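# Put the cardboard box on an empty desk or in the tote

## Task

Check the room's desks for one with nothing on it and set the cardboard box there. If every desk has something on it, place the box inside the tote near the door so that no part sticks out past the tote's rim. Leave the foam blocks exactly where they were and at their original angle, keep the tote on the floor, and never let the robot tip over or finish leaning. The result only counts if the box stays in place without the robot holding it.

## Robot and tools

ROBOT. TidyBot++: a base 0.54 m long, 0.50 m wide and 0.38 m tall on four driven casters, carrying one seven-joint arm with a two-finger gripper. The shoulder sits 0.12 m ahead of the base centre at 0.68 m height. Segments: upper arm 0.42 m, forearm 0.31 m, hand 0.31 m (wrist to hand point). Two cameras: base_camera (644x364, pinhole) and wrist_camera (644x476 fisheye, aimed along the hand). The arm begins folded, hand pointing down, reaching up to 0.08 m beyond the base front with the elbow as high as 1.15 m.

FRAMES. Base frame: origin on the floor below the base centre, x forward, y left, z up. hand_pose is the point between the finger pads, in this frame; its z axis runs along the fingers and the fingers move along its y axis. The odometry frame is the base frame as it was when the scene began. Heading is positive toward the left, within -3.142 to 3.142. base_tilt is in degrees, positive when leaning forward or right, with a fixed bias near 1 degree.

execute_actions. Arguments: actions (a list holding one action, or empty to just read state and images) and optional cameras (list of base_camera, wrist_camera or all; omitted or null means all, [] means none). One action may contain base, joints and speeds; its motions start together.
- base: exactly one key, always a relative offset from where the base last reported itself. translate_m: metres, forward positive, -2 to 2. strafe_m: metres sideways, left positive, -2 to 2. rotate_rad: radians, counter-clockwise from above positive, -6.3 to 6.3.
- joints: absolute targets in radians, keyed by name. joint_1_rad any angle (spins the arm about vertical; positive is clockwise from above, opposite to heading). joint_2_rad shoulder -2.249 to 2.249. joint_3_rad any angle (upper-arm roll; near 3.14 is the neutral plane). joint_4_rad elbow -2.579 to 2.579. joint_5_rad any angle (forearm roll). joint_6_rad wrist -2.099 to 2.099. joint_7_rad any angle (hand roll; pointing down, positive is counter-clockwise from above, and 1.57 opens the fingers toward left and right). gripper_pos 0 (open, about 85 mm gap) to 1 (closed); gap is roughly 85 x (1 - gripper_pos) mm. Unbounded joints go the short way, so turn large amounts in steps below half a turn. Tolerances: 0.039 for joints 1 to 4, 0.056 for 5 to 7, 0.03 for the gripper.
- speeds: optional caps for this action only: translate_m and strafe_m 0.05 to 0.5 m/s, rotate_rad 0.1 to 1.57 rad/s (top value is the default). A base move needing over 8.667 s is refused; no action runs past 15 s. Arm joints move up to 1.39 rad/s (1.22 for joints 5 to 7).
Unknown keys or out-of-range numbers reject the whole call with no motion. Anything left out of an action may keep pushing toward its previous target.

ARM GEOMETRY. With joint_1_rad 0, joint_3_rad 3.14 and joint_5_rad 0 the arm works in the x-z plane. Angles from vertical (forward positive): upper arm = j2, forearm = j2 - j4, hand = j2 - j4 - j6. The hand point lies ahead of the shoulder by the sum of length x sin(angle) and above it by the sum of length x cos(angle). A downward hand reaches at most about 0.94 m height, and only near the base. Closed fingertips reach about 20 mm past the hand point.

wait: seconds, 0 to 10; commands nothing new and returns state and images. zoom_image: camera (base_camera or wrist_camera) and region [x0, y0, x1, y1] in that camera's latest image pixels, top-left origin, no larger than 504 by 504. finished_scene: scene, the number of the scene being closed; irreversible, and it reports success.

RESULTS. base_status and joint_status describe how the last accepted action ended. done: reached (for the base, only that the wheels turned enough; slipping or blocking can still leave it short). off_target: stopped away from target and may still push. contact_stop or time_out: target dropped, holding where it stopped; base contact_stop means something shoved it after arriving. "joint command not followed" with a cause: a self-collision check held back the arm targets (gripper still acts); joints show not_followed and may retry later. on_its_own lists things the call did not command. limit_stop_at_motor_heat follows an overheat; resend the target. motor_effort gives percent of maximum, sign toward higher joint values, peak in brackets, noisy and biased. ARM HIT means the arm struck the base or itself. Gripper at 1 reading done means empty; off_target means an object stopped it. The pictures line names images in order. Camera calibration (K, distortion, T_world_to_cam) is given in the base frame and is slightly off; the wrist camera pose inherits joint reading errors.

ACCURACY. Friction can leave joints a little off while still done; the hand often lands 1 to 2 cm from the computed spot, so avoid sending fingers near the floor. Correct by sending last command + (wanted - read). Held loads make the arm sag; while holding, never resend a joint its read angle. Odometry drifts a few cm and degrees over many moves; trust images.

AVOID. Drops, slams, hard pushes, knocking the foam blocks, lifting or tipping the tote. The robot can tip if the raised arm snags above about 0.8 m while driving; a sideways force on a high hand can lift wheels; backing off rights a lean. Torque sensors fault above 104.5 N m (joints 1 to 4) or 51.3 N m (5 to 7), halting the arm 10 s; warnings at 56.7 and 29.4. Holding loads heats motors: MOTOR HOT from 60 C, OVER-TEMPERATURE FAULT at 75 C makes the arm sink. A blocked base pushes hard until timeout. Loose objects may occasionally get bumped by outside forces.

Each tool is called after "Request:" in YAML: its name, and indented under it one key for each argument.

## Session

Request:
execute_actions:
  actions: []

Scene clock: 0.00 s.
base_odometry: x=+0.000 y=+0.000 heading=+0.000 (m, m, rad; odometry frame)
base_tilt: forward=+0.3 right=-0.4 (deg)
base_status: not commanded
joint_positions: joint_1_rad=+0.026 joint_2_rad=-0.359 joint_3_rad=+3.123 joint_4_rad=-2.516 joint_5_rad=-0.023 joint_6_rad=-0.849 joint_7_rad=+1.583 gripper_pos=+0.000
joint_status: not commanded
motor_effort: joint_1_rad=+0 joint_2_rad=-2 joint_3_rad=+0 joint_4_rad=+17 joint_5_rad=+1 joint_6_rad=+0 joint_7_rad=+0 (%)
hand_pose: x=+0.2754 y=+0.0047 z=+0.5935 quat_wxyz=(-0.005, +0.998, -0.005, +0.068) (m; base frame)
pictures: base_camera, wrist_camera
Images, in order (width x height): base_camera 644x364, wrist_camera 644x476.

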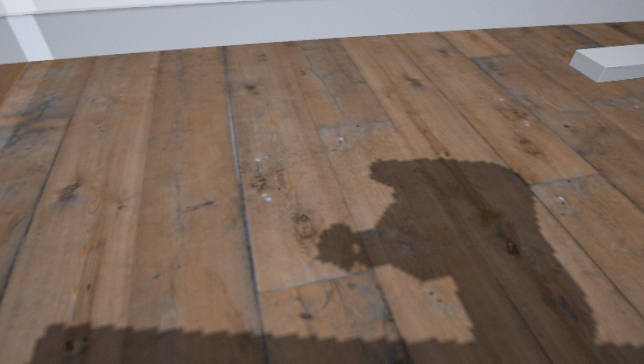

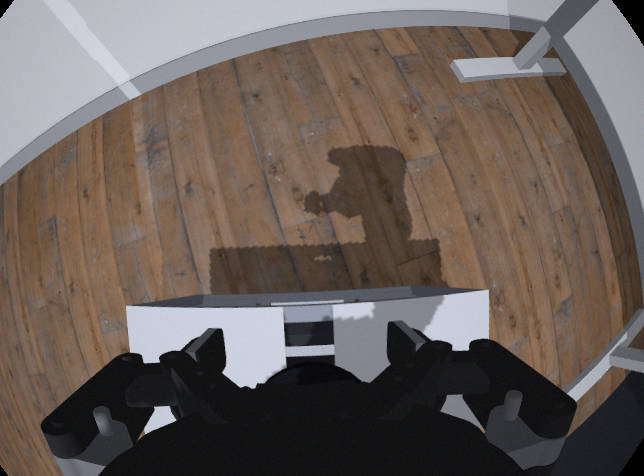

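Request:
execute_actions:
  actions:
    - {"joints":{"joint_6_rad":0.1},"base":{"rotate_rad":-1.5}}
  cameras: ["wrist_camera"]

Request:
execute_actions:
  actions:
    - {"base":{"rotate_rad":-1.6}}
  cameras: ["wrist_camera"]

Request:
execute_actions:
  actions:
    - {"base":{"rotate_rad":-1.6}}
  cameras: ["wrist_camera"]

Scene clock: 2.47 s.
base_odometry: x=+0.000 y=+0.000 heading=-1.500 (m, m, rad; odometry frame)
base_tilt: forward=+0.4 right=-0.3 (deg)
base_status: done
joint_positions: joint_1_rad=+0.026 joint_2_rad=-0.359 joint_3_rad=+3.123 joint_4_rad=-2.515 joint_5_rad=-0.023 joint_6_rad=+0.089 joint_7_rad=+1.583 gripper_pos=+0.000
joint_status: all done
motor_effort: joint_1_rad=+0(1) joint_2_rad=-5(6) joint_3_rad=+1(1) joint_4_rad=+21(21) joint_5_rad=+1(0) joint_6_rad=+8(7) joint_7_rad=+0(0) (%)
hand_pose: x=+0.5068 y=-0.0022 z=+0.7539 quat_wxyz=(+0.003, +0.859, -0.007, +0.512) (m; base frame)
pictures: wrist_camera
camera_calibration (this result's frames):
wrist_camera: T_world_to_cam=[[-0.0361015, -0.999139, -0.0204376, 0.0296541], [-0.501121, 0.0357931, -0.864637, 0.959007], [0.864624, -0.0209729, -0.501982, 0.0715742], [0, 0, 0, 1]] pos_world=[0.419764, -0.00319618, 0.865728]
Images, in order (width x height): wrist_camera 644x476.

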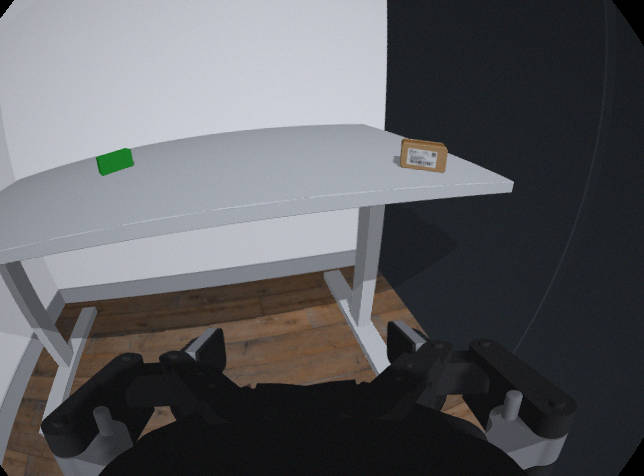

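Scene clock: 4.77 s.
base_odometry: x=+0.000 y=+0.000 heading=-3.099 (m, m, rad; odometry frame)
base_tilt: forward=+0.4 right=-0.3 (deg)
base_status: done
joint_positions: joint_1_rad=+0.026 joint_2_rad=-0.359 joint_3_rad=+3.123 joint_4_rad=-2.515 joint_5_rad=-0.023 joint_6_rad=+0.089 joint_7_rad=+1.583 gripper_pos=+0.000
joint_status: not commanded
motor_effort: joint_1_rad=+0(1) joint_2_rad=-5(6) joint_3_rad=+1(1) joint_4_rad=+22(21) joint_5_rad=+1(1) joint_6_rad=+8(7) joint_7_rad=+0(0) (%)
hand_pose: x=+0.5068 y=-0.0022 z=+0.7539 quat_wxyz=(+0.003, +0.859, -0.007, +0.512) (m; base frame)
pictures: wrist_camera
camera_calibration (this result's frames):
wrist_camera: T_world_to_cam=[[-0.0362175, -0.999134, -0.0204812, 0.0296977], [-0.501116, 0.0358891, -0.864636, 0.959007], [0.864622, -0.0210515, -0.501982, 0.0715734], [0, 0, 0, 1]] pos_world=[0.419765, -0.00323916, 0.865728]
Images, in order (width x height): wrist_camera 644x476.

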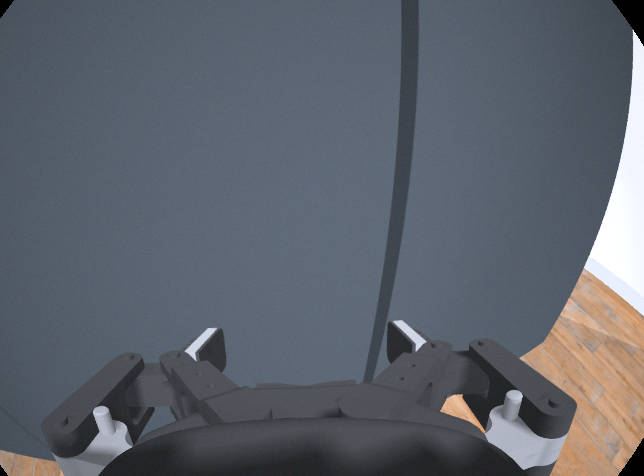

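Scene clock: 7.07 s.
base_odometry: x=+0.000 y=+0.000 heading=+1.584 (m, m, rad; odometry frame)
base_tilt: forward=+0.3 right=-0.4 (deg)
base_status: done
joint_positions: joint_1_rad=+0.026 joint_2_rad=-0.359 joint_3_rad=+3.123 joint_4_rad=-2.515 joint_5_rad=-0.023 joint_6_rad=+0.089 joint_7_rad=+1.583 gripper_pos=+0.000
joint_status: not commanded
motor_effort: joint_1_rad=+0(1) joint_2_rad=-5(6) joint_3_rad=+0(2) joint_4_rad=+21(22) joint_5_rad=-1(0) joint_6_rad=+7(7) joint_7_rad=+0(0) (%)
hand_pose: x=+0.5068 y=-0.0023 z=+0.7539 quat_wxyz=(+0.003, +0.859, -0.007, +0.512) (m; base frame)
pictures: wrist_camera
camera_calibration (this result's frames):
wrist_camera: T_world_to_cam=[[-0.0363225, -0.999129, -0.0205207, 0.0297371], [-0.501111, 0.0359758, -0.864635, 0.959007], [0.86462, -0.0211226, -0.501982, 0.0715729], [0, 0, 0, 1]] pos_world=[0.419766, -0.00327808, 0.865729]
Images, in order (width x height): wrist_camera 644x476.

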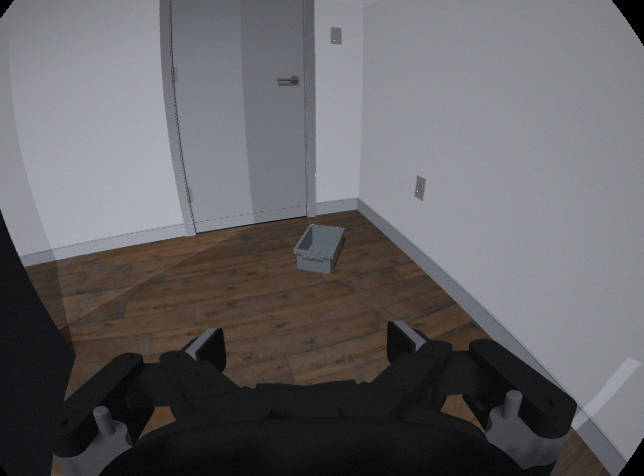

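Request:
execute_actions:
  actions:
    - {"base":{"translate_m":0.9}}
  cameras: []

Request:
execute_actions:
  actions:
    - {"base":{"rotate_rad":1.5}}
  cameras: ["wrist_camera"]

Scene clock: 10.47 s.
base_odometry: x=-0.011 y=+0.900 heading=+1.584 (m, m, rad; odometry frame)
base_tilt: forward=+0.4 right=-0.3 (deg)
base_status: done
joint_positions: joint_1_rad=+0.026 joint_2_rad=-0.359 joint_3_rad=+3.123 joint_4_rad=-2.515 joint_5_rad=-0.023 joint_6_rad=+0.089 joint_7_rad=+1.583 gripper_pos=+0.000
joint_status: not commanded
motor_effort: joint_1_rad=+0(0) joint_2_rad=-5(8) joint_3_rad=+0(1) joint_4_rad=+21(23) joint_5_rad=+1(0) joint_6_rad=+7(8) joint_7_rad=+0(0) (%)
hand_pose: x=+0.5068 y=-0.0023 z=+0.7539 quat_wxyz=(+0.003, +0.859, -0.007, +0.512) (m; base frame)
pictures: none
No camera images: the call's "cameras" was empty. Leave "cameras" out to get every camera's image.

Scene clock: 12.70 s.
base_odometry: x=-0.011 y=+0.900 heading=+3.084 (m, m, rad; odometry frame)
base_tilt: forward=+0.4 right=-0.4 (deg)
base_status: done
joint_positions: joint_1_rad=+0.026 joint_2_rad=-0.359 joint_3_rad=+3.123 joint_4_rad=-2.515 joint_5_rad=-0.023 joint_6_rad=+0.089 joint_7_rad=+1.583 gripper_pos=+0.000
joint_status: not commanded
motor_effort: joint_1_rad=+0(1) joint_2_rad=-5(6) joint_3_rad=+0(1) joint_4_rad=+21(22) joint_5_rad=+0(0) joint_6_rad=+7(7) joint_7_rad=+0(0) (%)
hand_pose: x=+0.5068 y=-0.0022 z=+0.7539 quat_wxyz=(+0.003, +0.859, -0.007, +0.512) (m; base frame)
pictures: wrist_camera
camera_calibration (this result's frames):
wrist_camera: T_world_to_cam=[[-0.036211, -0.999134, -0.0204787, 0.0296951], [-0.501127, 0.0358838, -0.86463, 0.959004], [0.864616, -0.0210467, -0.501992, 0.0715813], [0, 0, 0, 1]] pos_world=[0.419767, -0.00323674, 0.865725]
Images, in order (width x height): wrist_camera 644x476.

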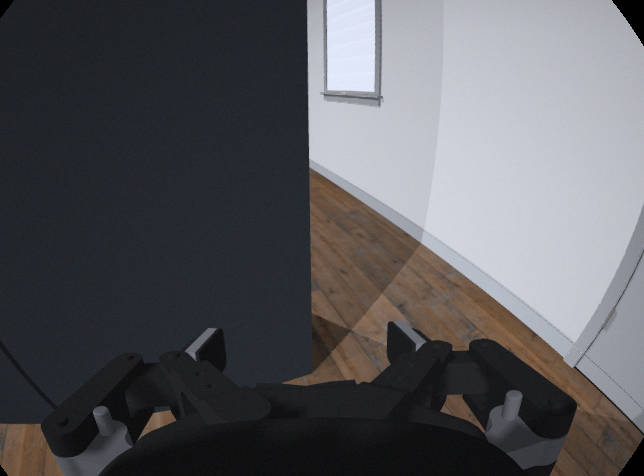

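Request:
execute_actions:
  actions:
    - {"base":{"rotate_rad":1.628},"joints":{"joint_2_rad":0,"joint_4_rad":-1.5,"joint_6_rad":-0.8}}
  cameras: []

Request:
execute_actions:
  actions:
    - {"base":{"translate_m":0.9}}
  cameras: []

Request:
execute_actions:
  actions:
    - {"base":{"strafe_m":-0.11}}

Scene clock: 15.30 s.
base_odometry: x=-0.011 y=+0.900 heading=-1.572 (m, m, rad; odometry frame)
base_tilt: forward=+0.4 right=-0.3 (deg)
base_status: done
joint_positions: joint_1_rad=+0.026 joint_2_rad=-0.021 joint_3_rad=+3.121 joint_4_rad=-1.521 joint_5_rad=-0.023 joint_6_rad=-0.766 joint_7_rad=+1.583 gripper_pos=+0.000
joint_status: all done
motor_effort: joint_1_rad=+0(2) joint_2_rad=-20(21) joint_3_rad=+0(2) joint_4_rad=+24(23) joint_5_rad=+1(1) joint_6_rad=+6(8) joint_7_rad=+0(0) (%)
hand_pose: x=+0.6626 y=+0.0032 z=+0.9258 quat_wxyz=(-0.007, +0.905, -0.001, +0.424) (m; base frame)
pictures: none
No camera images: the call's "cameras" was empty. Leave "cameras" out to get every camera's image.

Scene clock: 18.47 s.
base_odometry: x=-0.011 y=+0.000 heading=-1.571 (m, m, rad; odometry frame)
base_tilt: forward=+0.3 right=-0.3 (deg)
base_status: done
joint_positions: joint_1_rad=+0.026 joint_2_rad=-0.008 joint_3_rad=+3.121 joint_4_rad=-1.519 joint_5_rad=-0.023 joint_6_rad=-0.770 joint_7_rad=+1.583 gripper_pos=+0.000
joint_status: not commanded
motor_effort: joint_1_rad=+0(0) joint_2_rad=-21(23) joint_3_rad=+0(1) joint_4_rad=+23(25) joint_5_rad=+0(0) joint_6_rad=+7(7) joint_7_rad=+0(0) (%)
hand_pose: x=+0.6653 y=+0.0031 z=+0.9185 quat_wxyz=(-0.007, +0.909, -0.001, +0.417) (m; base frame)
pictures: none
No camera images: the call's "cameras" was empty. Leave "cameras" out to get every camera's image.

Scene clock: 19.77 s.
base_odometry: x=-0.121 y=+0.000 heading=-1.571 (m, m, rad; odometry frame)
base_tilt: forward=+0.4 right=-0.4 (deg)
base_status: done
joint_positions: joint_1_rad=+0.026 joint_2_rad=-0.008 joint_3_rad=+3.126 joint_4_rad=-1.519 joint_5_rad=-0.023 joint_6_rad=-0.770 joint_7_rad=+1.583 gripper_pos=+0.000
joint_status: not commanded
motor_effort: joint_1_rad=+0(2) joint_2_rad=-21(22) joint_3_rad=+0(2) joint_4_rad=+24(24) joint_5_rad=+0(1) joint_6_rad=+6(6) joint_7_rad=+0(1) (%)
hand_pose: x=+0.6654 y=+0.0006 z=+0.9185 quat_wxyz=(-0.006, +0.909, -0.003, +0.417) (m; base frame)
pictures: base_camera, wrist_camera
camera_calibration (this result's frames):
wrist_camera: T_world_to_cam=[[-0.0252832, -0.999312, -0.0271449, 0.0405131], [-0.673686, 0.0370937, -0.738086, 1.17923], [0.738585, -0.000374025, -0.67416, 0.259073], [0, 0, 0, 1]] pos_world=[0.604106, -0.0031598, 1.04613]
Images, in order (width x height): base_camera 644x364, wrist_camera 644x476.

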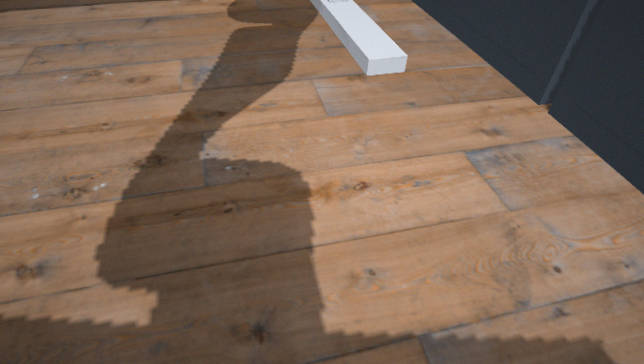

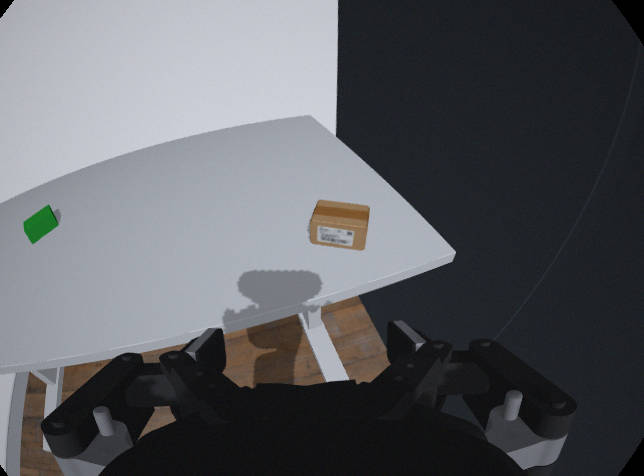

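Request:
execute_actions:
  actions:
    - {"joints":{"joint_2_rad":0.1,"joint_4_rad":-1.33,"joint_6_rad":-1.69,"joint_7_rad":0.0,"joint_1_rad":0.08}}
  cameras: []

Request:
execute_actions:
  actions:
    - {"base":{"translate_m":0.47},"speeds":{"translate_m":0.25}}

Scene clock: 21.93 s.
base_odometry: x=-0.121 y=+0.000 heading=-1.571 (m, m, rad; odometry frame)
base_tilt: forward=+0.4 right=-0.4 (deg)
base_status: not commanded
joint_positions: joint_1_rad=+0.054 joint_2_rad=+0.080 joint_3_rad=+3.126 joint_4_rad=-1.353 joint_5_rad=-0.023 joint_6_rad=-1.666 joint_7_rad=+0.011 gripper_pos=+0.000
joint_status: all done
motor_effort: joint_1_rad=+0(0) joint_2_rad=-20(21) joint_3_rad=+0(0) joint_4_rad=+19(23) joint_5_rad=+0(0) joint_6_rad=+0(6) joint_7_rad=+1(0) (%)
hand_pose: x=+0.4770 y=-0.0055 z=+0.8337 quat_wxyz=(-0.023, +0.698, -0.715, +0.007) (m; base frame)
pictures: none
No camera images: the call's "cameras" was empty. Leave "cameras" out to get every camera's image.

Scene clock: 24.67 s.
base_odometry: x=-0.121 y=-0.470 heading=-1.571 (m, m, rad; odometry frame)
base_tilt: forward=+0.4 right=-0.4 (deg)
base_status: done
joint_positions: joint_1_rad=+0.054 joint_2_rad=+0.092 joint_3_rad=+3.126 joint_4_rad=-1.351 joint_5_rad=-0.023 joint_6_rad=-1.666 joint_7_rad=+0.011 gripper_pos=+0.000
joint_status: not commanded
motor_effort: joint_1_rad=+0(0) joint_2_rad=-21(23) joint_3_rad=+0(0) joint_4_rad=+19(20) joint_5_rad=+0(1) joint_6_rad=+0(1) joint_7_rad=+0(1) (%)
hand_pose: x=+0.4792 y=-0.0059 z=+0.8298 quat_wxyz=(-0.020, +0.698, -0.716, +0.003) (m; base frame)
pictures: base_camera, wrist_camera
camera_calibration (this result's frames):
wrist_camera: T_world_to_cam=[[-0.998439, 0.0511038, -0.0225198, 0.495596], [0.0498311, 0.997305, 0.0538539, -0.00961327], [0.0252112, 0.0526477, -0.998295, 0.947888], [0, 0, 0, 1]] pos_world=[0.471404, -0.0656436, 0.95795]
Images, in order (width x height): base_camera 644x364, wrist_camera 644x476.

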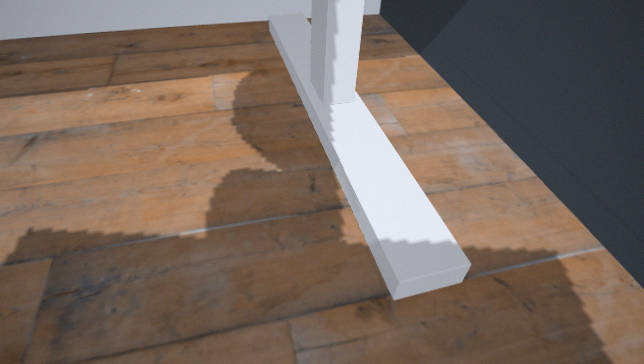

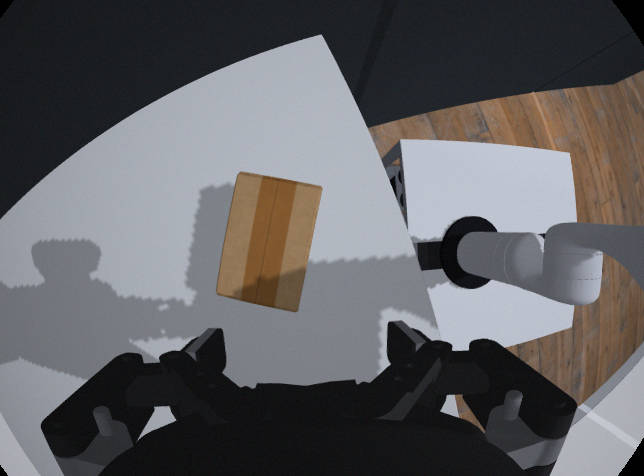

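Request:
execute_actions:
  actions:
    - {"base":{"strafe_m":-0.052},"joints":{"joint_7_rad":-0.15}}
  cameras: []

Request:
execute_actions:
  actions:
    - {"base":{"translate_m":0.025}}
  cameras: ["wrist_camera"]

Request:
execute_actions:
  actions:
    - {"joints":{"joint_2_rad":0.135,"joint_4_rad":-1.56,"joint_6_rad":-1.46}}
  cameras: ["wrist_camera"]

Scene clock: 25.93 s.
base_odometry: x=-0.173 y=-0.471 heading=-1.571 (m, m, rad; odometry frame)
base_tilt: forward=+0.4 right=-0.4 (deg)
base_status: done
joint_positions: joint_1_rad=+0.064 joint_2_rad=+0.092 joint_3_rad=+3.126 joint_4_rad=-1.351 joint_5_rad=-0.023 joint_6_rad=-1.666 joint_7_rad=-0.133 gripper_pos=+0.000
joint_status: all done
motor_effort: joint_1_rad=+0(3) joint_2_rad=-21(22) joint_3_rad=+0(2) joint_4_rad=+19(20) joint_5_rad=+1(2) joint_6_rad=+0(0) joint_7_rad=+0(1) (%)
hand_pose: x=+0.4792 y=-0.0093 z=+0.8298 quat_wxyz=(-0.020, +0.641, -0.767, +0.002) (m; base frame)
pictures: none
No camera images: the call's "cameras" was empty. Leave "cameras" out to get every camera's image.

Scene clock: 26.73 s.
base_odometry: x=-0.174 y=-0.496 heading=-1.571 (m, m, rad; odometry frame)
base_tilt: forward=+0.4 right=-0.4 (deg)
base_status: done
joint_positions: joint_1_rad=+0.064 joint_2_rad=+0.099 joint_3_rad=+3.126 joint_4_rad=-1.351 joint_5_rad=-0.023 joint_6_rad=-1.666 joint_7_rad=-0.133 gripper_pos=+0.000
joint_status: not commanded
motor_effort: joint_1_rad=+0(1) joint_2_rad=-21(24) joint_3_rad=+0(1) joint_4_rad=+19(20) joint_5_rad=+0(1) joint_6_rad=+0(1) joint_7_rad=+0(0) (%)
hand_pose: x=+0.4805 y=-0.0094 z=+0.8274 quat_wxyz=(-0.018, +0.641, -0.767, +0.000) (m; base frame)
pictures: wrist_camera
camera_calibration (this result's frames):
wrist_camera: T_world_to_cam=[[-0.978902, 0.203959, -0.0122917, 0.480555], [0.20295, 0.977512, 0.0572931, -0.0826136], [0.0237007, 0.0535897, -0.998282, 0.946416], [0, 0, 0, 1]] pos_world=[0.464752, -0.0679758, 0.95543]
Images, in order (width x height): wrist_camera 644x476.

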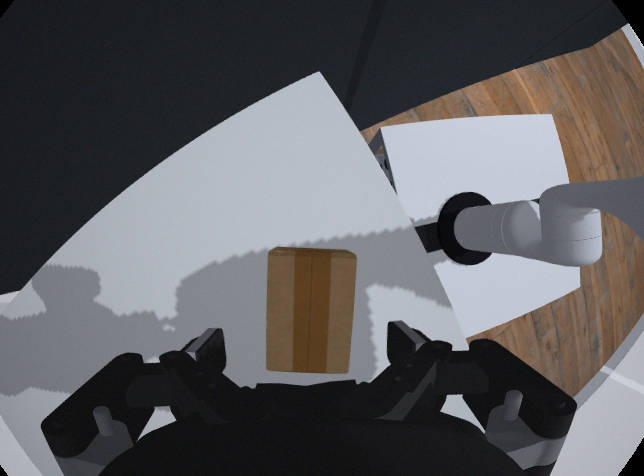

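Scene clock: 27.97 s.
base_odometry: x=-0.174 y=-0.496 heading=-1.571 (m, m, rad; odometry frame)
base_tilt: forward=+0.4 right=-0.4 (deg)
base_status: not commanded
joint_positions: joint_1_rad=+0.064 joint_2_rad=+0.121 joint_3_rad=+3.126 joint_4_rad=-1.542 joint_5_rad=-0.023 joint_6_rad=-1.493 joint_7_rad=-0.133 gripper_pos=+0.000
joint_status: all done
motor_effort: joint_1_rad=+0(0) joint_2_rad=-21(22) joint_3_rad=+0(0) joint_4_rad=+19(20) joint_5_rad=+1(1) joint_6_rad=-1(1) joint_7_rad=+0(0) (%)
hand_pose: x=+0.4783 y=-0.0092 z=+0.7592 quat_wxyz=(-0.003, +0.639, -0.769, -0.014) (m; base frame)
pictures: wrist_camera
camera_calibration (this result's frames):
wrist_camera: T_world_to_cam=[[-0.977799, 0.20774, 0.0274567, 0.446862], [0.208924, 0.976584, 0.0513264, -0.0767758], [-0.0161513, 0.0559232, -0.998304, 0.897489], [0, 0, 0, 1]] pos_world=[0.467477, -0.0680438, 0.887638]
Images, in order (width x height): wrist_camera 644x476.

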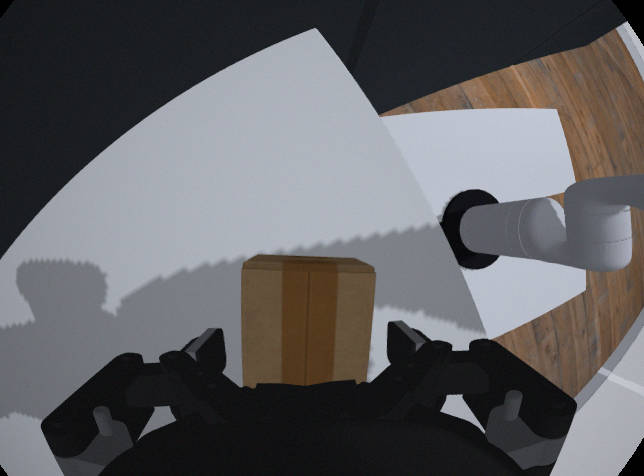

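Slightly lower, then close.

Request:
execute_actions:
  actions:
    - {"joints":{"joint_2_rad":0.16,"joint_4_rad":-1.62,"joint_6_rad":-1.40}}
  cameras: []

Request:
execute_actions:
  actions:
    - {"joints":{"gripper_pos":1}}
  cameras: ["wrist_camera"]

Request:
execute_actions:
  actions:
    - {"joints":{"joint_2_rad":0.05,"joint_4_rad":-1.38,"joint_6_rad":-1.69}}
  cameras: []

Request:
execute_actions:
  actions:
    - {"base":{"translate_m":-1.5}}
  cameras: []

Request:
execute_actions:
  actions:
    - {"base":{"rotate_rad":-1.571},"joints":{"joint_6_rad":-0.7,"joint_7_rad":1.57,"joint_4_rad":-1.9}}

Scene clock: 29.00 s.
base_odometry: x=-0.174 y=-0.496 heading=-1.571 (m, m, rad; odometry frame)
base_tilt: forward=+0.4 right=-0.4 (deg)
base_status: not commanded
joint_positions: joint_1_rad=+0.064 joint_2_rad=+0.145 joint_3_rad=+3.126 joint_4_rad=-1.602 joint_5_rad=-0.023 joint_6_rad=-1.433 joint_7_rad=-0.133 gripper_pos=+0.000
joint_status: all done
motor_effort: joint_1_rad=+0(0) joint_2_rad=-22(23) joint_3_rad=+0(0) joint_4_rad=+19(19) joint_5_rad=+1(0) joint_6_rad=-1(1) joint_7_rad=+0(0) (%)
hand_pose: x=+0.4771 y=-0.0092 z=+0.7319 quat_wxyz=(+0.006, +0.638, -0.769, -0.022) (m; base frame)
pictures: none
No camera images: the call's "cameras" was empty. Leave "cameras" out to get every camera's image.

Scene clock: 30.10 s.
base_odometry: x=-0.174 y=-0.496 heading=-1.571 (m, m, rad; odometry frame)
base_tilt: forward=+0.4 right=-0.4 (deg)
base_status: not commanded
joint_positions: joint_1_rad=+0.064 joint_2_rad=+0.139 joint_3_rad=+3.126 joint_4_rad=-1.597 joint_5_rad=-0.023 joint_6_rad=-1.424 joint_7_rad=-0.133 gripper_pos=+0.343
joint_status: gripper_pos off_target (ended at +0.343, target +1.000)
motor_effort: joint_1_rad=+0(1) joint_2_rad=-17(23) joint_3_rad=+0(1) joint_4_rad=+14(19) joint_5_rad=+0(1) joint_6_rad=-1(4) joint_7_rad=+0(0) (%)
hand_pose: x=+0.4817 y=-0.0094 z=+0.7356 quat_wxyz=(-0.002, +0.639, -0.769, -0.015) (m; base frame)
pictures: wrist_camera
camera_calibration (this result's frames):
wrist_camera: T_world_to_cam=[[-0.977363, 0.209267, 0.0311214, 0.448014], [0.210645, 0.976242, 0.0508054, -0.0765317], [-0.0197501, 0.0562109, -0.998224, 0.8757], [0, 0, 0, 1]] pos_world=[0.471289, -0.0682651, 0.86409]
Images, in order (width x height): wrist_camera 644x476.

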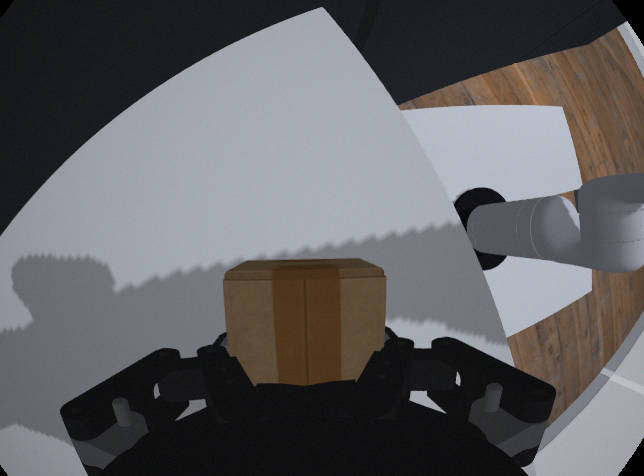

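Scene clock: 31.37 s.
base_odometry: x=-0.174 y=-0.496 heading=-1.571 (m, m, rad; odometry frame)
base_tilt: forward=+0.3 right=-0.4 (deg)
base_status: not commanded
joint_positions: joint_1_rad=+0.064 joint_2_rad=+0.060 joint_3_rad=+3.126 joint_4_rad=-1.400 joint_5_rad=-0.023 joint_6_rad=-1.659 joint_7_rad=-0.133 gripper_pos=+0.343
joint_status: all done
motor_effort: joint_1_rad=+0(0) joint_2_rad=-20(25) joint_3_rad=+0(0) joint_4_rad=+20(22) joint_5_rad=+0(0) joint_6_rad=+0(1) joint_7_rad=+0(1) (%)
hand_pose: x=+0.4633 y=-0.0085 z=+0.8255 quat_wxyz=(-0.016, +0.641, -0.768, -0.001) (m; base frame)
pictures: none
No camera images: the call's "cameras" was empty. Leave "cameras" out to get every camera's image.

Scene clock: 35.73 s.
base_odometry: x=-0.173 y=+1.004 heading=-1.571 (m, m, rad; odometry frame)
base_tilt: forward=+0.3 right=-0.3 (deg)
base_status: done
joint_positions: joint_1_rad=+0.064 joint_2_rad=+0.057 joint_3_rad=+3.126 joint_4_rad=-1.400 joint_5_rad=-0.023 joint_6_rad=-1.661 joint_7_rad=-0.133 gripper_pos=+0.343
joint_status: not commanded
motor_effort: joint_1_rad=+0(1) joint_2_rad=-20(24) joint_3_rad=+0(1) joint_4_rad=+20(20) joint_5_rad=+1(1) joint_6_rad=+0(1) joint_7_rad=+0(0) (%)
hand_pose: x=+0.4624 y=-0.0084 z=+0.8264 quat_wxyz=(-0.016, +0.641, -0.767, -0.001) (m; base frame)
pictures: none
No camera images: the call's "cameras" was empty. Leave "cameras" out to get every camera's image.

Scene clock: 38.07 s.
base_odometry: x=-0.173 y=+1.004 heading=+3.141 (m, m, rad; odometry frame)
base_tilt: forward=+0.3 right=-0.3 (deg)
base_status: done
joint_positions: joint_1_rad=+0.072 joint_2_rad=+0.057 joint_3_rad=+3.129 joint_4_rad=-1.885 joint_5_rad=-0.023 joint_6_rad=-0.734 joint_7_rad=+1.547 gripper_pos=+0.343
joint_status: all done
motor_effort: joint_1_rad=+0(2) joint_2_rad=-21(24) joint_3_rad=+0(2) joint_4_rad=+22(22) joint_5_rad=+0(2) joint_6_rad=+4(3) joint_7_rad=+0(0) (%)
hand_pose: x=+0.5754 y=-0.0208 z=+0.7099 quat_wxyz=(-0.006, +0.972, -0.047, +0.231) (m; base frame)
pictures: base_camera, wrist_camera
camera_calibration (this result's frames):
wrist_camera: T_world_to_cam=[[-0.115652, -0.992635, -0.036062, 0.0696713], [-0.899104, 0.120048, -0.420952, 0.871786], [0.422181, -0.0162604, -0.906366, 0.531451], [0, 0, 0, 1]] pos_world=[0.567515, -0.026856, 0.851182]
Images, in order (width x height): base_camera 644x364, wrist_camera 644x476.

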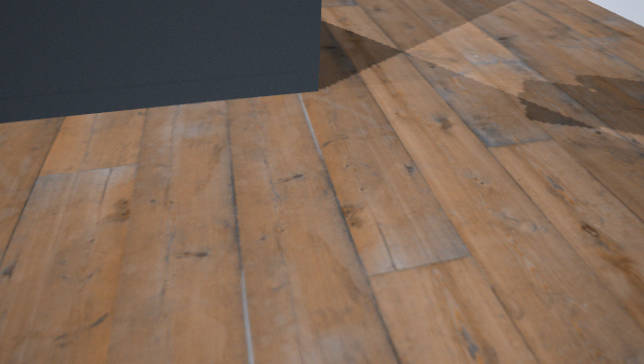

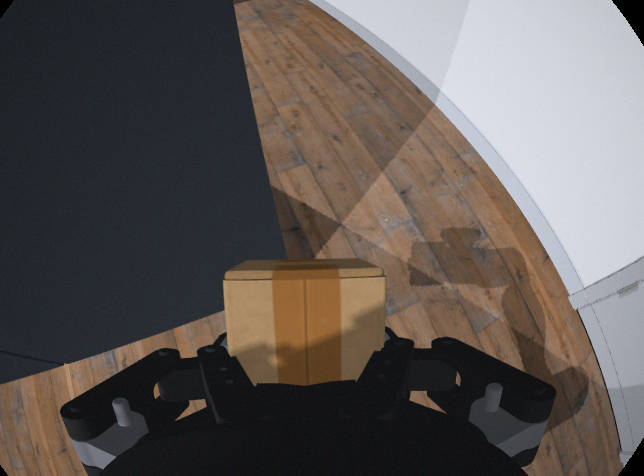

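Request:
execute_actions:
  actions:
    - {"base":{"strafe_m":-0.45},"joints":{"joint_6_rad":0.0,"joint_4_rad":-2.2}}
  cameras: []

Request:
execute_actions:
  actions:
    - {"base":{"translate_m":0.9}}

Scene clock: 40.43 s.
base_odometry: x=-0.172 y=+1.455 heading=+3.140 (m, m, rad; odometry frame)
base_tilt: forward=+0.3 right=-0.3 (deg)
base_status: done
joint_positions: joint_1_rad=+0.073 joint_2_rad=+0.057 joint_3_rad=+3.128 joint_4_rad=-2.184 joint_5_rad=-0.023 joint_6_rad=-0.034 joint_7_rad=+1.547 gripper_pos=+0.343
joint_status: all done
motor_effort: joint_1_rad=+0(3) joint_2_rad=-21(22) joint_3_rad=+0(2) joint_4_rad=+21(22) joint_5_rad=+1(1) joint_6_rad=+7(7) joint_7_rad=+1(0) (%)
hand_pose: x=+0.6257 y=-0.0282 z=+0.7050 quat_wxyz=(+0.002, +0.906, -0.048, +0.420) (m; base frame)
pictures: none
No camera images: the call's "cameras" was empty. Leave "cameras" out to get every camera's image.

Scene clock: 43.60 s.
base_odometry: x=-1.072 y=+1.456 heading=+3.140 (m, m, rad; odometry frame)
base_tilt: forward=+0.4 right=-0.4 (deg)
base_status: done
joint_positions: joint_1_rad=+0.073 joint_2_rad=+0.057 joint_3_rad=+3.128 joint_4_rad=-2.187 joint_5_rad=-0.023 joint_6_rad=-0.034 joint_7_rad=+1.547 gripper_pos=+0.343
joint_status: not commanded
motor_effort: joint_1_rad=+0(1) joint_2_rad=-20(23) joint_3_rad=+0(1) joint_4_rad=+21(22) joint_5_rad=+1(0) joint_6_rad=+7(7) joint_7_rad=+1(0) (%)
hand_pose: x=+0.6243 y=-0.0281 z=+0.7033 quat_wxyz=(+0.002, +0.907, -0.048, +0.418) (m; base frame)
pictures: base_camera, wrist_camera
camera_calibration (this result's frames):
wrist_camera: T_world_to_cam=[[-0.112098, -0.99241, -0.0505667, 0.0758294], [-0.665238, 0.112749, -0.738069, 0.990714], [0.738168, -0.0490969, -0.672828, 0.142306], [0, 0, 0, 1]] pos_world=[0.562515, -0.0294615, 0.830797]
Images, in order (width x height): base_camera 644x364, wrist_camera 644x476.

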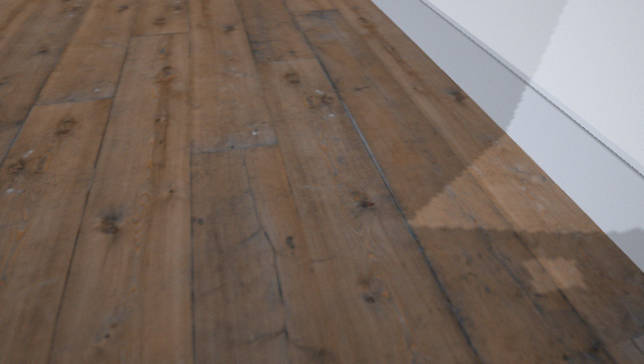

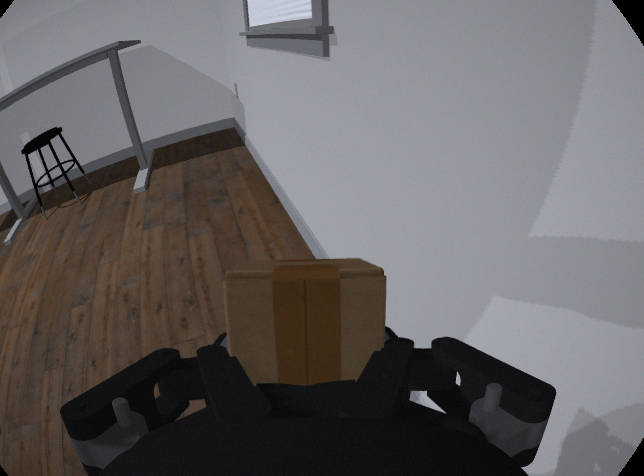

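Request:
execute_actions:
  actions:
    - {"base":{"rotate_rad":0.45},"joints":{"joint_2_rad":-0.1,"joint_4_rad":-1.2,"joint_6_rad":-0.75,"joint_1_rad":0}}
  cameras: ["wrist_camera"]

Scene clock: 46.30 s.
base_odometry: x=-1.072 y=+1.456 heading=-2.693 (m, m, rad; odometry frame)
base_tilt: forward=+0.4 right=-0.4 (deg)
base_status: done
joint_positions: joint_1_rad=+0.027 joint_2_rad=-0.080 joint_3_rad=+3.120 joint_4_rad=-1.224 joint_5_rad=-0.023 joint_6_rad=-0.721 joint_7_rad=+1.547 gripper_pos=+0.343
joint_status: all done
motor_effort: joint_1_rad=+0(3) joint_2_rad=-19(24) joint_3_rad=+0(3) joint_4_rad=+24(26) joint_5_rad=+0(1) joint_6_rad=+9(9) joint_7_rad=+0(0) (%)
hand_pose: x=+0.6692 y=+0.0036 z=+1.1411 quat_wxyz=(-0.016, +0.803, -0.014, +0.596) (m; base frame)
pictures: wrist_camera
camera_calibration (this result's frames):
wrist_camera: T_world_to_cam=[[-0.0198021, -0.997741, -0.064201, 0.0882896], [-0.317908, 0.0671644, -0.94574, 1.34478], [0.947915, 0.0016824, -0.31852, -0.139546], [0, 0, 0, 1]] pos_world=[0.561543, -0.00199661, 1.23303]
Images, in order (width x height): wrist_camera 644x476.

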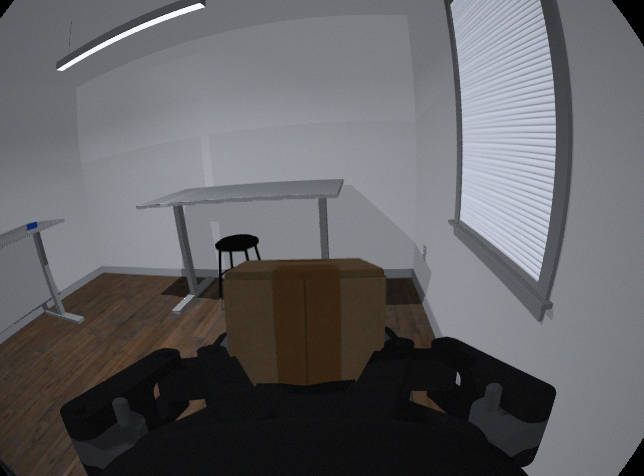

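Request:
execute_actions:
  actions:
    - {"base":{"translate_m":0.95}}

Scene clock: 49.93 s.
base_odometry: x=-1.928 y=+1.043 heading=-2.693 (m, m, rad; odometry frame)
base_tilt: forward=+0.4 right=-0.4 (deg)
base_status: done
joint_positions: joint_1_rad=+0.026 joint_2_rad=-0.089 joint_3_rad=+3.120 joint_4_rad=-1.224 joint_5_rad=-0.023 joint_6_rad=-0.726 joint_7_rad=+1.547 gripper_pos=+0.343
joint_status: not commanded
motor_effort: joint_1_rad=+1(0) joint_2_rad=-19(23) joint_3_rad=+0(0) joint_4_rad=+25(25) joint_5_rad=+0(0) joint_6_rad=+9(9) joint_7_rad=+0(1) (%)
hand_pose: x=+0.6646 y=+0.0044 z=+1.1448 quat_wxyz=(-0.016, +0.802, -0.013, +0.598) (m; base frame)
pictures: base_camera, wrist_camera
camera_calibration (this result's frames):
wrist_camera: T_world_to_cam=[[-0.0182737, -0.997781, -0.0640253, 0.087984], [-0.31365, 0.0665242, -0.947205, 1.34565], [0.949363, 0.00277259, -0.31417, -0.139931], [0, 0, 0, 1]] pos_world=[0.556515, -0.00134131, 1.23627]
Images, in order (width x height): base_camera 644x364, wrist_camera 644x476.

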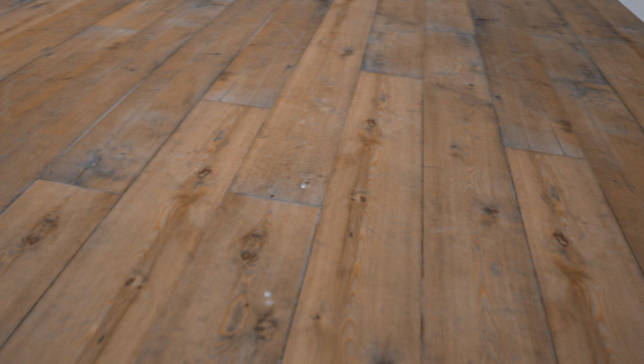

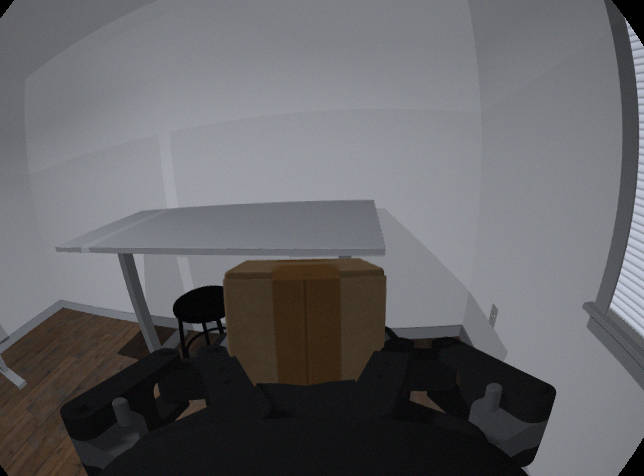

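Request:
execute_actions:
  actions:
    - {"base":{"translate_m":0.8},"joints":{"joint_6_rad":-0.5},"speeds":{"translate_m":0.3}}

Scene clock: 53.73 s.
base_odometry: x=-2.649 y=+0.696 heading=-2.692 (m, m, rad; odometry frame)
base_tilt: forward=+0.4 right=-0.4 (deg)
base_status: done
joint_positions: joint_1_rad=+0.026 joint_2_rad=-0.091 joint_3_rad=+3.120 joint_4_rad=-1.214 joint_5_rad=-0.023 joint_6_rad=-0.522 joint_7_rad=+1.547 gripper_pos=+0.343
joint_status: all done
motor_effort: joint_1_rad=+0(1) joint_2_rad=-19(22) joint_3_rad=+0(1) joint_4_rad=+25(27) joint_5_rad=+0(0) joint_6_rad=+10(10) joint_7_rad=-1(1) (%)
hand_pose: x=+0.6741 y=+0.0034 z=+1.2143 quat_wxyz=(-0.017, +0.732, -0.013, +0.680) (m; base frame)
pictures: base_camera, wrist_camera
camera_calibration (this result's frames):
wrist_camera: T_world_to_cam=[[-0.00763332, -0.997671, -0.0677752, 0.0889924], [-0.103048, 0.0682012, -0.992335, 1.32733], [0.994647, -0.000590719, -0.103328, -0.41368], [0, 0, 0, 1]] pos_world=[0.548924, -0.00198474, 1.28044]
Images, in order (width x height): base_camera 644x364, wrist_camera 644x476.

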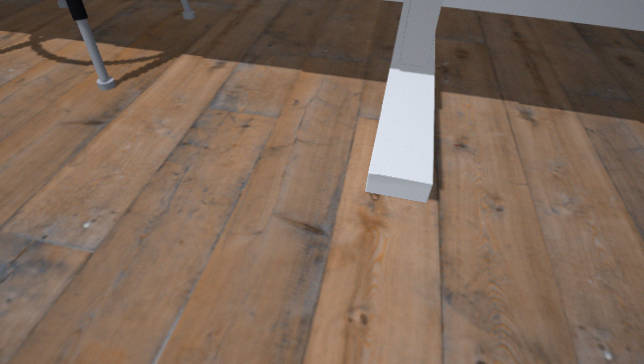

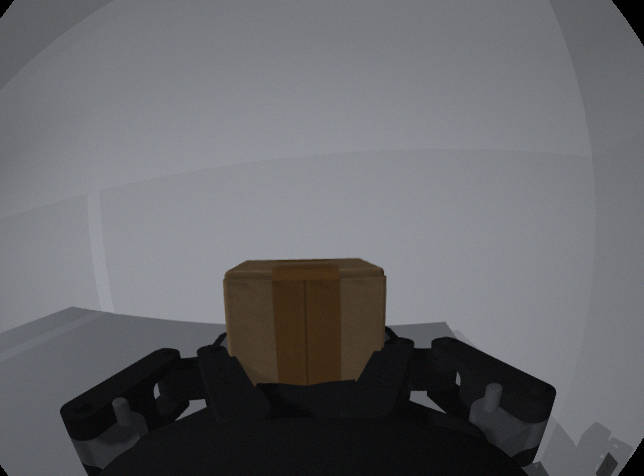

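Request:
execute_actions:
  actions:
    - {"base":{"translate_m":0.13},"speeds":{"translate_m":0.15}}
  cameras: []

Request:
execute_actions:
  actions:
    - {"joints":{"joint_2_rad":-0.05,"joint_4_rad":-1.6,"joint_6_rad":-0.12}}

Scene clock: 55.43 s.
base_odometry: x=-2.766 y=+0.639 heading=-2.691 (m, m, rad; odometry frame)
base_tilt: forward=+0.4 right=-0.4 (deg)
base_status: done
joint_positions: joint_1_rad=+0.026 joint_2_rad=-0.093 joint_3_rad=+3.120 joint_4_rad=-1.214 joint_5_rad=-0.023 joint_6_rad=-0.522 joint_7_rad=+1.547 gripper_pos=+0.343
joint_status: not commanded
motor_effort: joint_1_rad=+1(1) joint_2_rad=-19(22) joint_3_rad=+0(1) joint_4_rad=+25(26) joint_5_rad=+1(0) joint_6_rad=+9(10) joint_7_rad=+0(0) (%)
hand_pose: x=+0.6734 y=+0.0034 z=+1.2150 quat_wxyz=(-0.017, +0.732, -0.013, +0.681) (m; base frame)
pictures: none
No camera images: the call's "cameras" was empty. Leave "cameras" out to get every camera's image.

Scene clock: 57.03 s.
base_odometry: x=-2.766 y=+0.639 heading=-2.691 (m, m, rad; odometry frame)
base_tilt: forward=+0.3 right=-0.3 (deg)
base_status: not commanded
joint_positions: joint_1_rad=+0.026 joint_2_rad=-0.054 joint_3_rad=+3.120 joint_4_rad=-1.592 joint_5_rad=-0.023 joint_6_rad=-0.161 joint_7_rad=+1.547 gripper_pos=+0.343
joint_status: all done
motor_effort: joint_1_rad=+0(0) joint_2_rad=-22(24) joint_3_rad=+0(0) joint_4_rad=+26(28) joint_5_rad=+0(0) joint_6_rad=+9(9) joint_7_rad=+1(0) (%)
hand_pose: x=+0.7190 y=+0.0003 z=+1.0726 quat_wxyz=(-0.015, +0.751, -0.018, +0.660) (m; base frame)
pictures: base_camera, wrist_camera
camera_calibration (this result's frames):
wrist_camera: T_world_to_cam=[[-0.0192279, -0.99736, -0.0700192, 0.0873664], [-0.156378, 0.0721702, -0.985057, 1.22206], [0.98751, -0.00799106, -0.157353, -0.409961], [0, 0, 0, 1]] pos_world=[0.597624, -0.00433662, 1.14541]
Images, in order (width x height): base_camera 644x364, wrist_camera 644x476.

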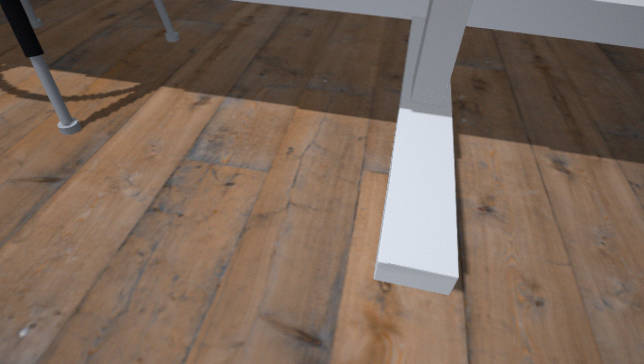

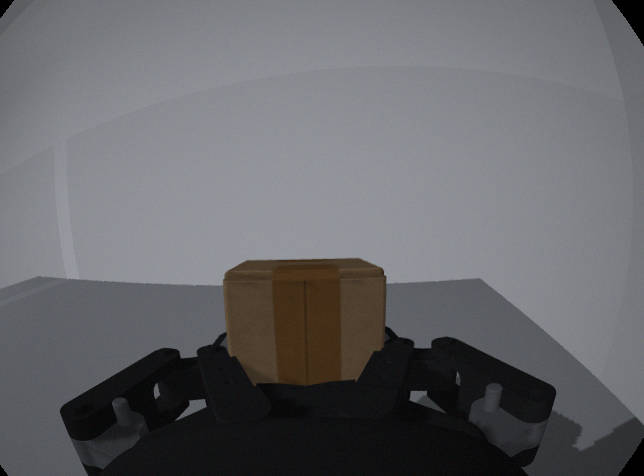

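Lower gradually.

Request:
execute_actions:
  actions:
    - {"joints":{"joint_4_rad":-1.72,"joint_6_rad":-0.04}}
  cameras: ["wrist_camera"]

Request:
execute_actions:
  actions:
    - {"joints":{"joint_4_rad":-1.79,"joint_6_rad":0.0}}
  cameras: ["wrist_camera"]

Scene clock: 58.27 s.
base_odometry: x=-2.766 y=+0.639 heading=-2.691 (m, m, rad; odometry frame)
base_tilt: forward=+0.4 right=-0.4 (deg)
base_status: not commanded
joint_positions: joint_1_rad=+0.026 joint_2_rad=-0.053 joint_3_rad=+3.120 joint_4_rad=-1.712 joint_5_rad=-0.023 joint_6_rad=-0.081 joint_7_rad=+1.547 gripper_pos=+0.343
joint_status: all done
motor_effort: joint_1_rad=+0(0) joint_2_rad=-21(23) joint_3_rad=+0(0) joint_4_rad=+26(28) joint_5_rad=+1(1) joint_6_rad=+9(10) joint_7_rad=-1(0) (%)
hand_pose: x=+0.7164 y=-0.0003 z=+1.0219 quat_wxyz=(-0.014, +0.764, -0.019, +0.645) (m; base frame)
pictures: wrist_camera
camera_calibration (this result's frames):
wrist_camera: T_world_to_cam=[[-0.023937, -0.99731, -0.0692762, 0.0857759], [-0.196628, 0.0726392, -0.977784, 1.19319], [0.980186, -0.00978353, -0.197838, -0.368689], [0, 0, 0, 1]] pos_world=[0.598053, -0.00473461, 1.09969]
Images, in order (width x height): wrist_camera 644x476.

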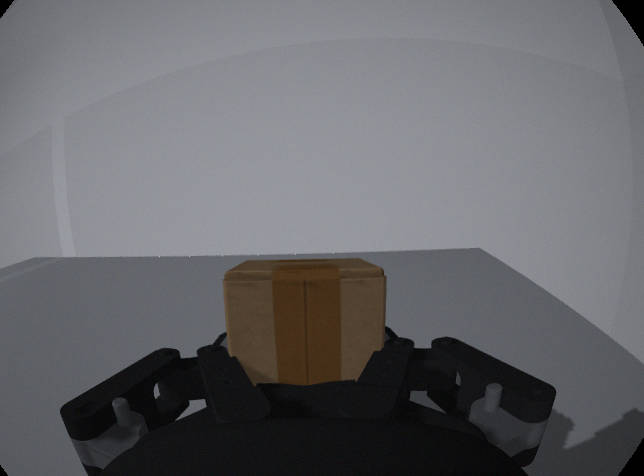

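Scene clock: 59.23 s.
base_odometry: x=-2.766 y=+0.639 heading=-2.691 (m, m, rad; odometry frame)
base_tilt: forward=+0.4 right=-0.4 (deg)
base_status: not commanded
joint_positions: joint_1_rad=+0.026 joint_2_rad=-0.053 joint_3_rad=+3.120 joint_4_rad=-1.771 joint_5_rad=-0.023 joint_6_rad=-0.029 joint_7_rad=+1.547 gripper_pos=+0.343
joint_status: all done
motor_effort: joint_1_rad=+0(0) joint_2_rad=-20(23) joint_3_rad=+0(1) joint_4_rad=+24(27) joint_5_rad=+0(1) joint_6_rad=+8(8) joint_7_rad=+0(1) (%)
hand_pose: x=+0.7138 y=-0.0006 z=+1.0016 quat_wxyz=(-0.013, +0.766, -0.019, +0.642) (m; base frame)
pictures: wrist_camera
camera_calibration (this result's frames):
wrist_camera: T_world_to_cam=[[-0.0254844, -0.997291, -0.0689984, 0.0848114], [-0.20314, 0.072747, -0.976444, 1.17619], [0.978818, -0.0108677, -0.204444, -0.362577], [0, 0, 0, 1]] pos_world=[0.59599, -0.00492316, 1.08021]
Images, in order (width x height): wrist_camera 644x476.

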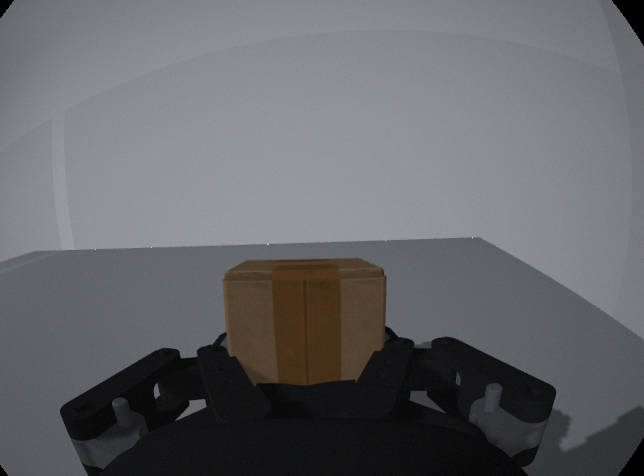

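Request:
execute_actions:
  actions:
    - {"joints":{"joint_4_rad":-1.86,"joint_6_rad":0.0}}
  cameras: ["wrist_camera"]

Request:
execute_actions:
  actions:
    - {"joints":{"joint_4_rad":-1.92,"joint_6_rad":0.0}}
  cameras: ["wrist_camera"]

Scene clock: 60.13 s.
base_odometry: x=-2.766 y=+0.639 heading=-2.691 (m, m, rad; odometry frame)
base_tilt: forward=+0.4 right=-0.4 (deg)
base_status: not commanded
joint_positions: joint_1_rad=+0.026 joint_2_rad=-0.063 joint_3_rad=+3.120 joint_4_rad=-1.797 joint_5_rad=-0.023 joint_6_rad=+0.002 joint_7_rad=+1.547 gripper_pos=+0.343
joint_status: joint_4_rad off_target (ended at -1.797, target -1.860); the others done
motor_effort: joint_1_rad=+0(0) joint_2_rad=-14(20) joint_3_rad=+0(0) joint_4_rad=+18(24) joint_5_rad=+0(0) joint_6_rad=+3(8) joint_7_rad=+0(1) (%)
hand_pose: x=+0.7096 y=-0.0007 z=+1.0009 quat_wxyz=(-0.013, +0.761, -0.019, +0.648) (m; base frame)
pictures: wrist_camera
camera_calibration (this result's frames):
wrist_camera: T_world_to_cam=[[-0.0250842, -0.997302, -0.0689911, 0.0842524], [-0.188389, 0.0724922, -0.979415, 1.16712], [0.981774, -0.0115707, -0.189699, -0.375489], [0, 0, 0, 1]] pos_world=[0.590631, -0.00492658, 1.07768]
Images, in order (width x height): wrist_camera 644x476.

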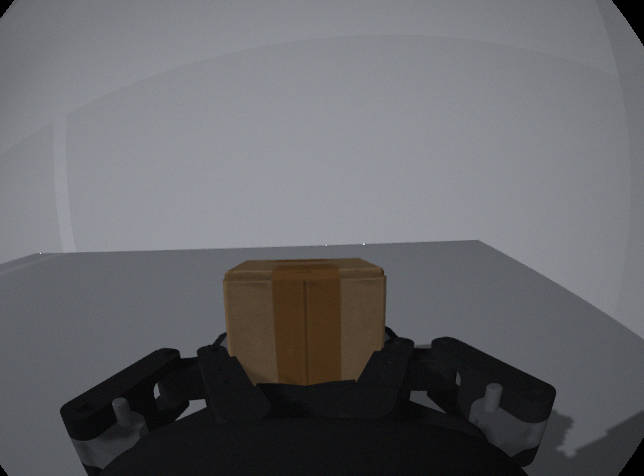

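Scene clock: 60.90 s.
base_odometry: x=-2.766 y=+0.639 heading=-2.691 (m, m, rad; odometry frame)
base_tilt: forward=+0.3 right=-0.4 (deg)
base_status: not commanded
joint_positions: joint_1_rad=+0.026 joint_2_rad=-0.082 joint_3_rad=+3.120 joint_4_rad=-1.829 joint_5_rad=-0.023 joint_6_rad=+0.030 joint_7_rad=+1.547 gripper_pos=+0.343
joint_status: joint_4_rad off_target (ended at -1.829, target -1.920); the others done
motor_effort: joint_1_rad=+0(0) joint_2_rad=-9(14) joint_3_rad=+0(0) joint_4_rad=+12(17) joint_5_rad=+0(1) joint_6_rad=-1(2) joint_7_rad=-1(1) (%)
hand_pose: x=+0.7018 y=-0.0008 z=+1.0004 quat_wxyz=(-0.013, +0.757, -0.019, +0.653) (m; base frame)
pictures: wrist_camera
camera_calibration (this result's frames):
wrist_camera: T_world_to_cam=[[-0.024746, -0.997325, -0.0687768, 0.0835225], [-0.174821, 0.0720549, -0.98196, 1.1582], [0.984289, -0.012276, -0.176136, -0.383285], [0, 0, 0, 1]] pos_world=[0.581808, -0.00486032, 1.07554]
Images, in order (width x height): wrist_camera 644x476.

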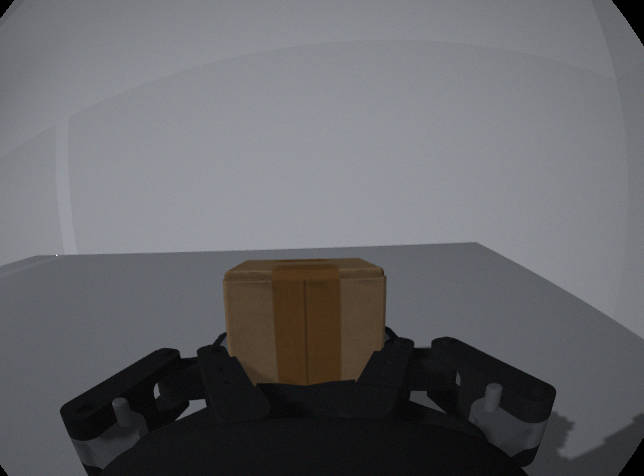

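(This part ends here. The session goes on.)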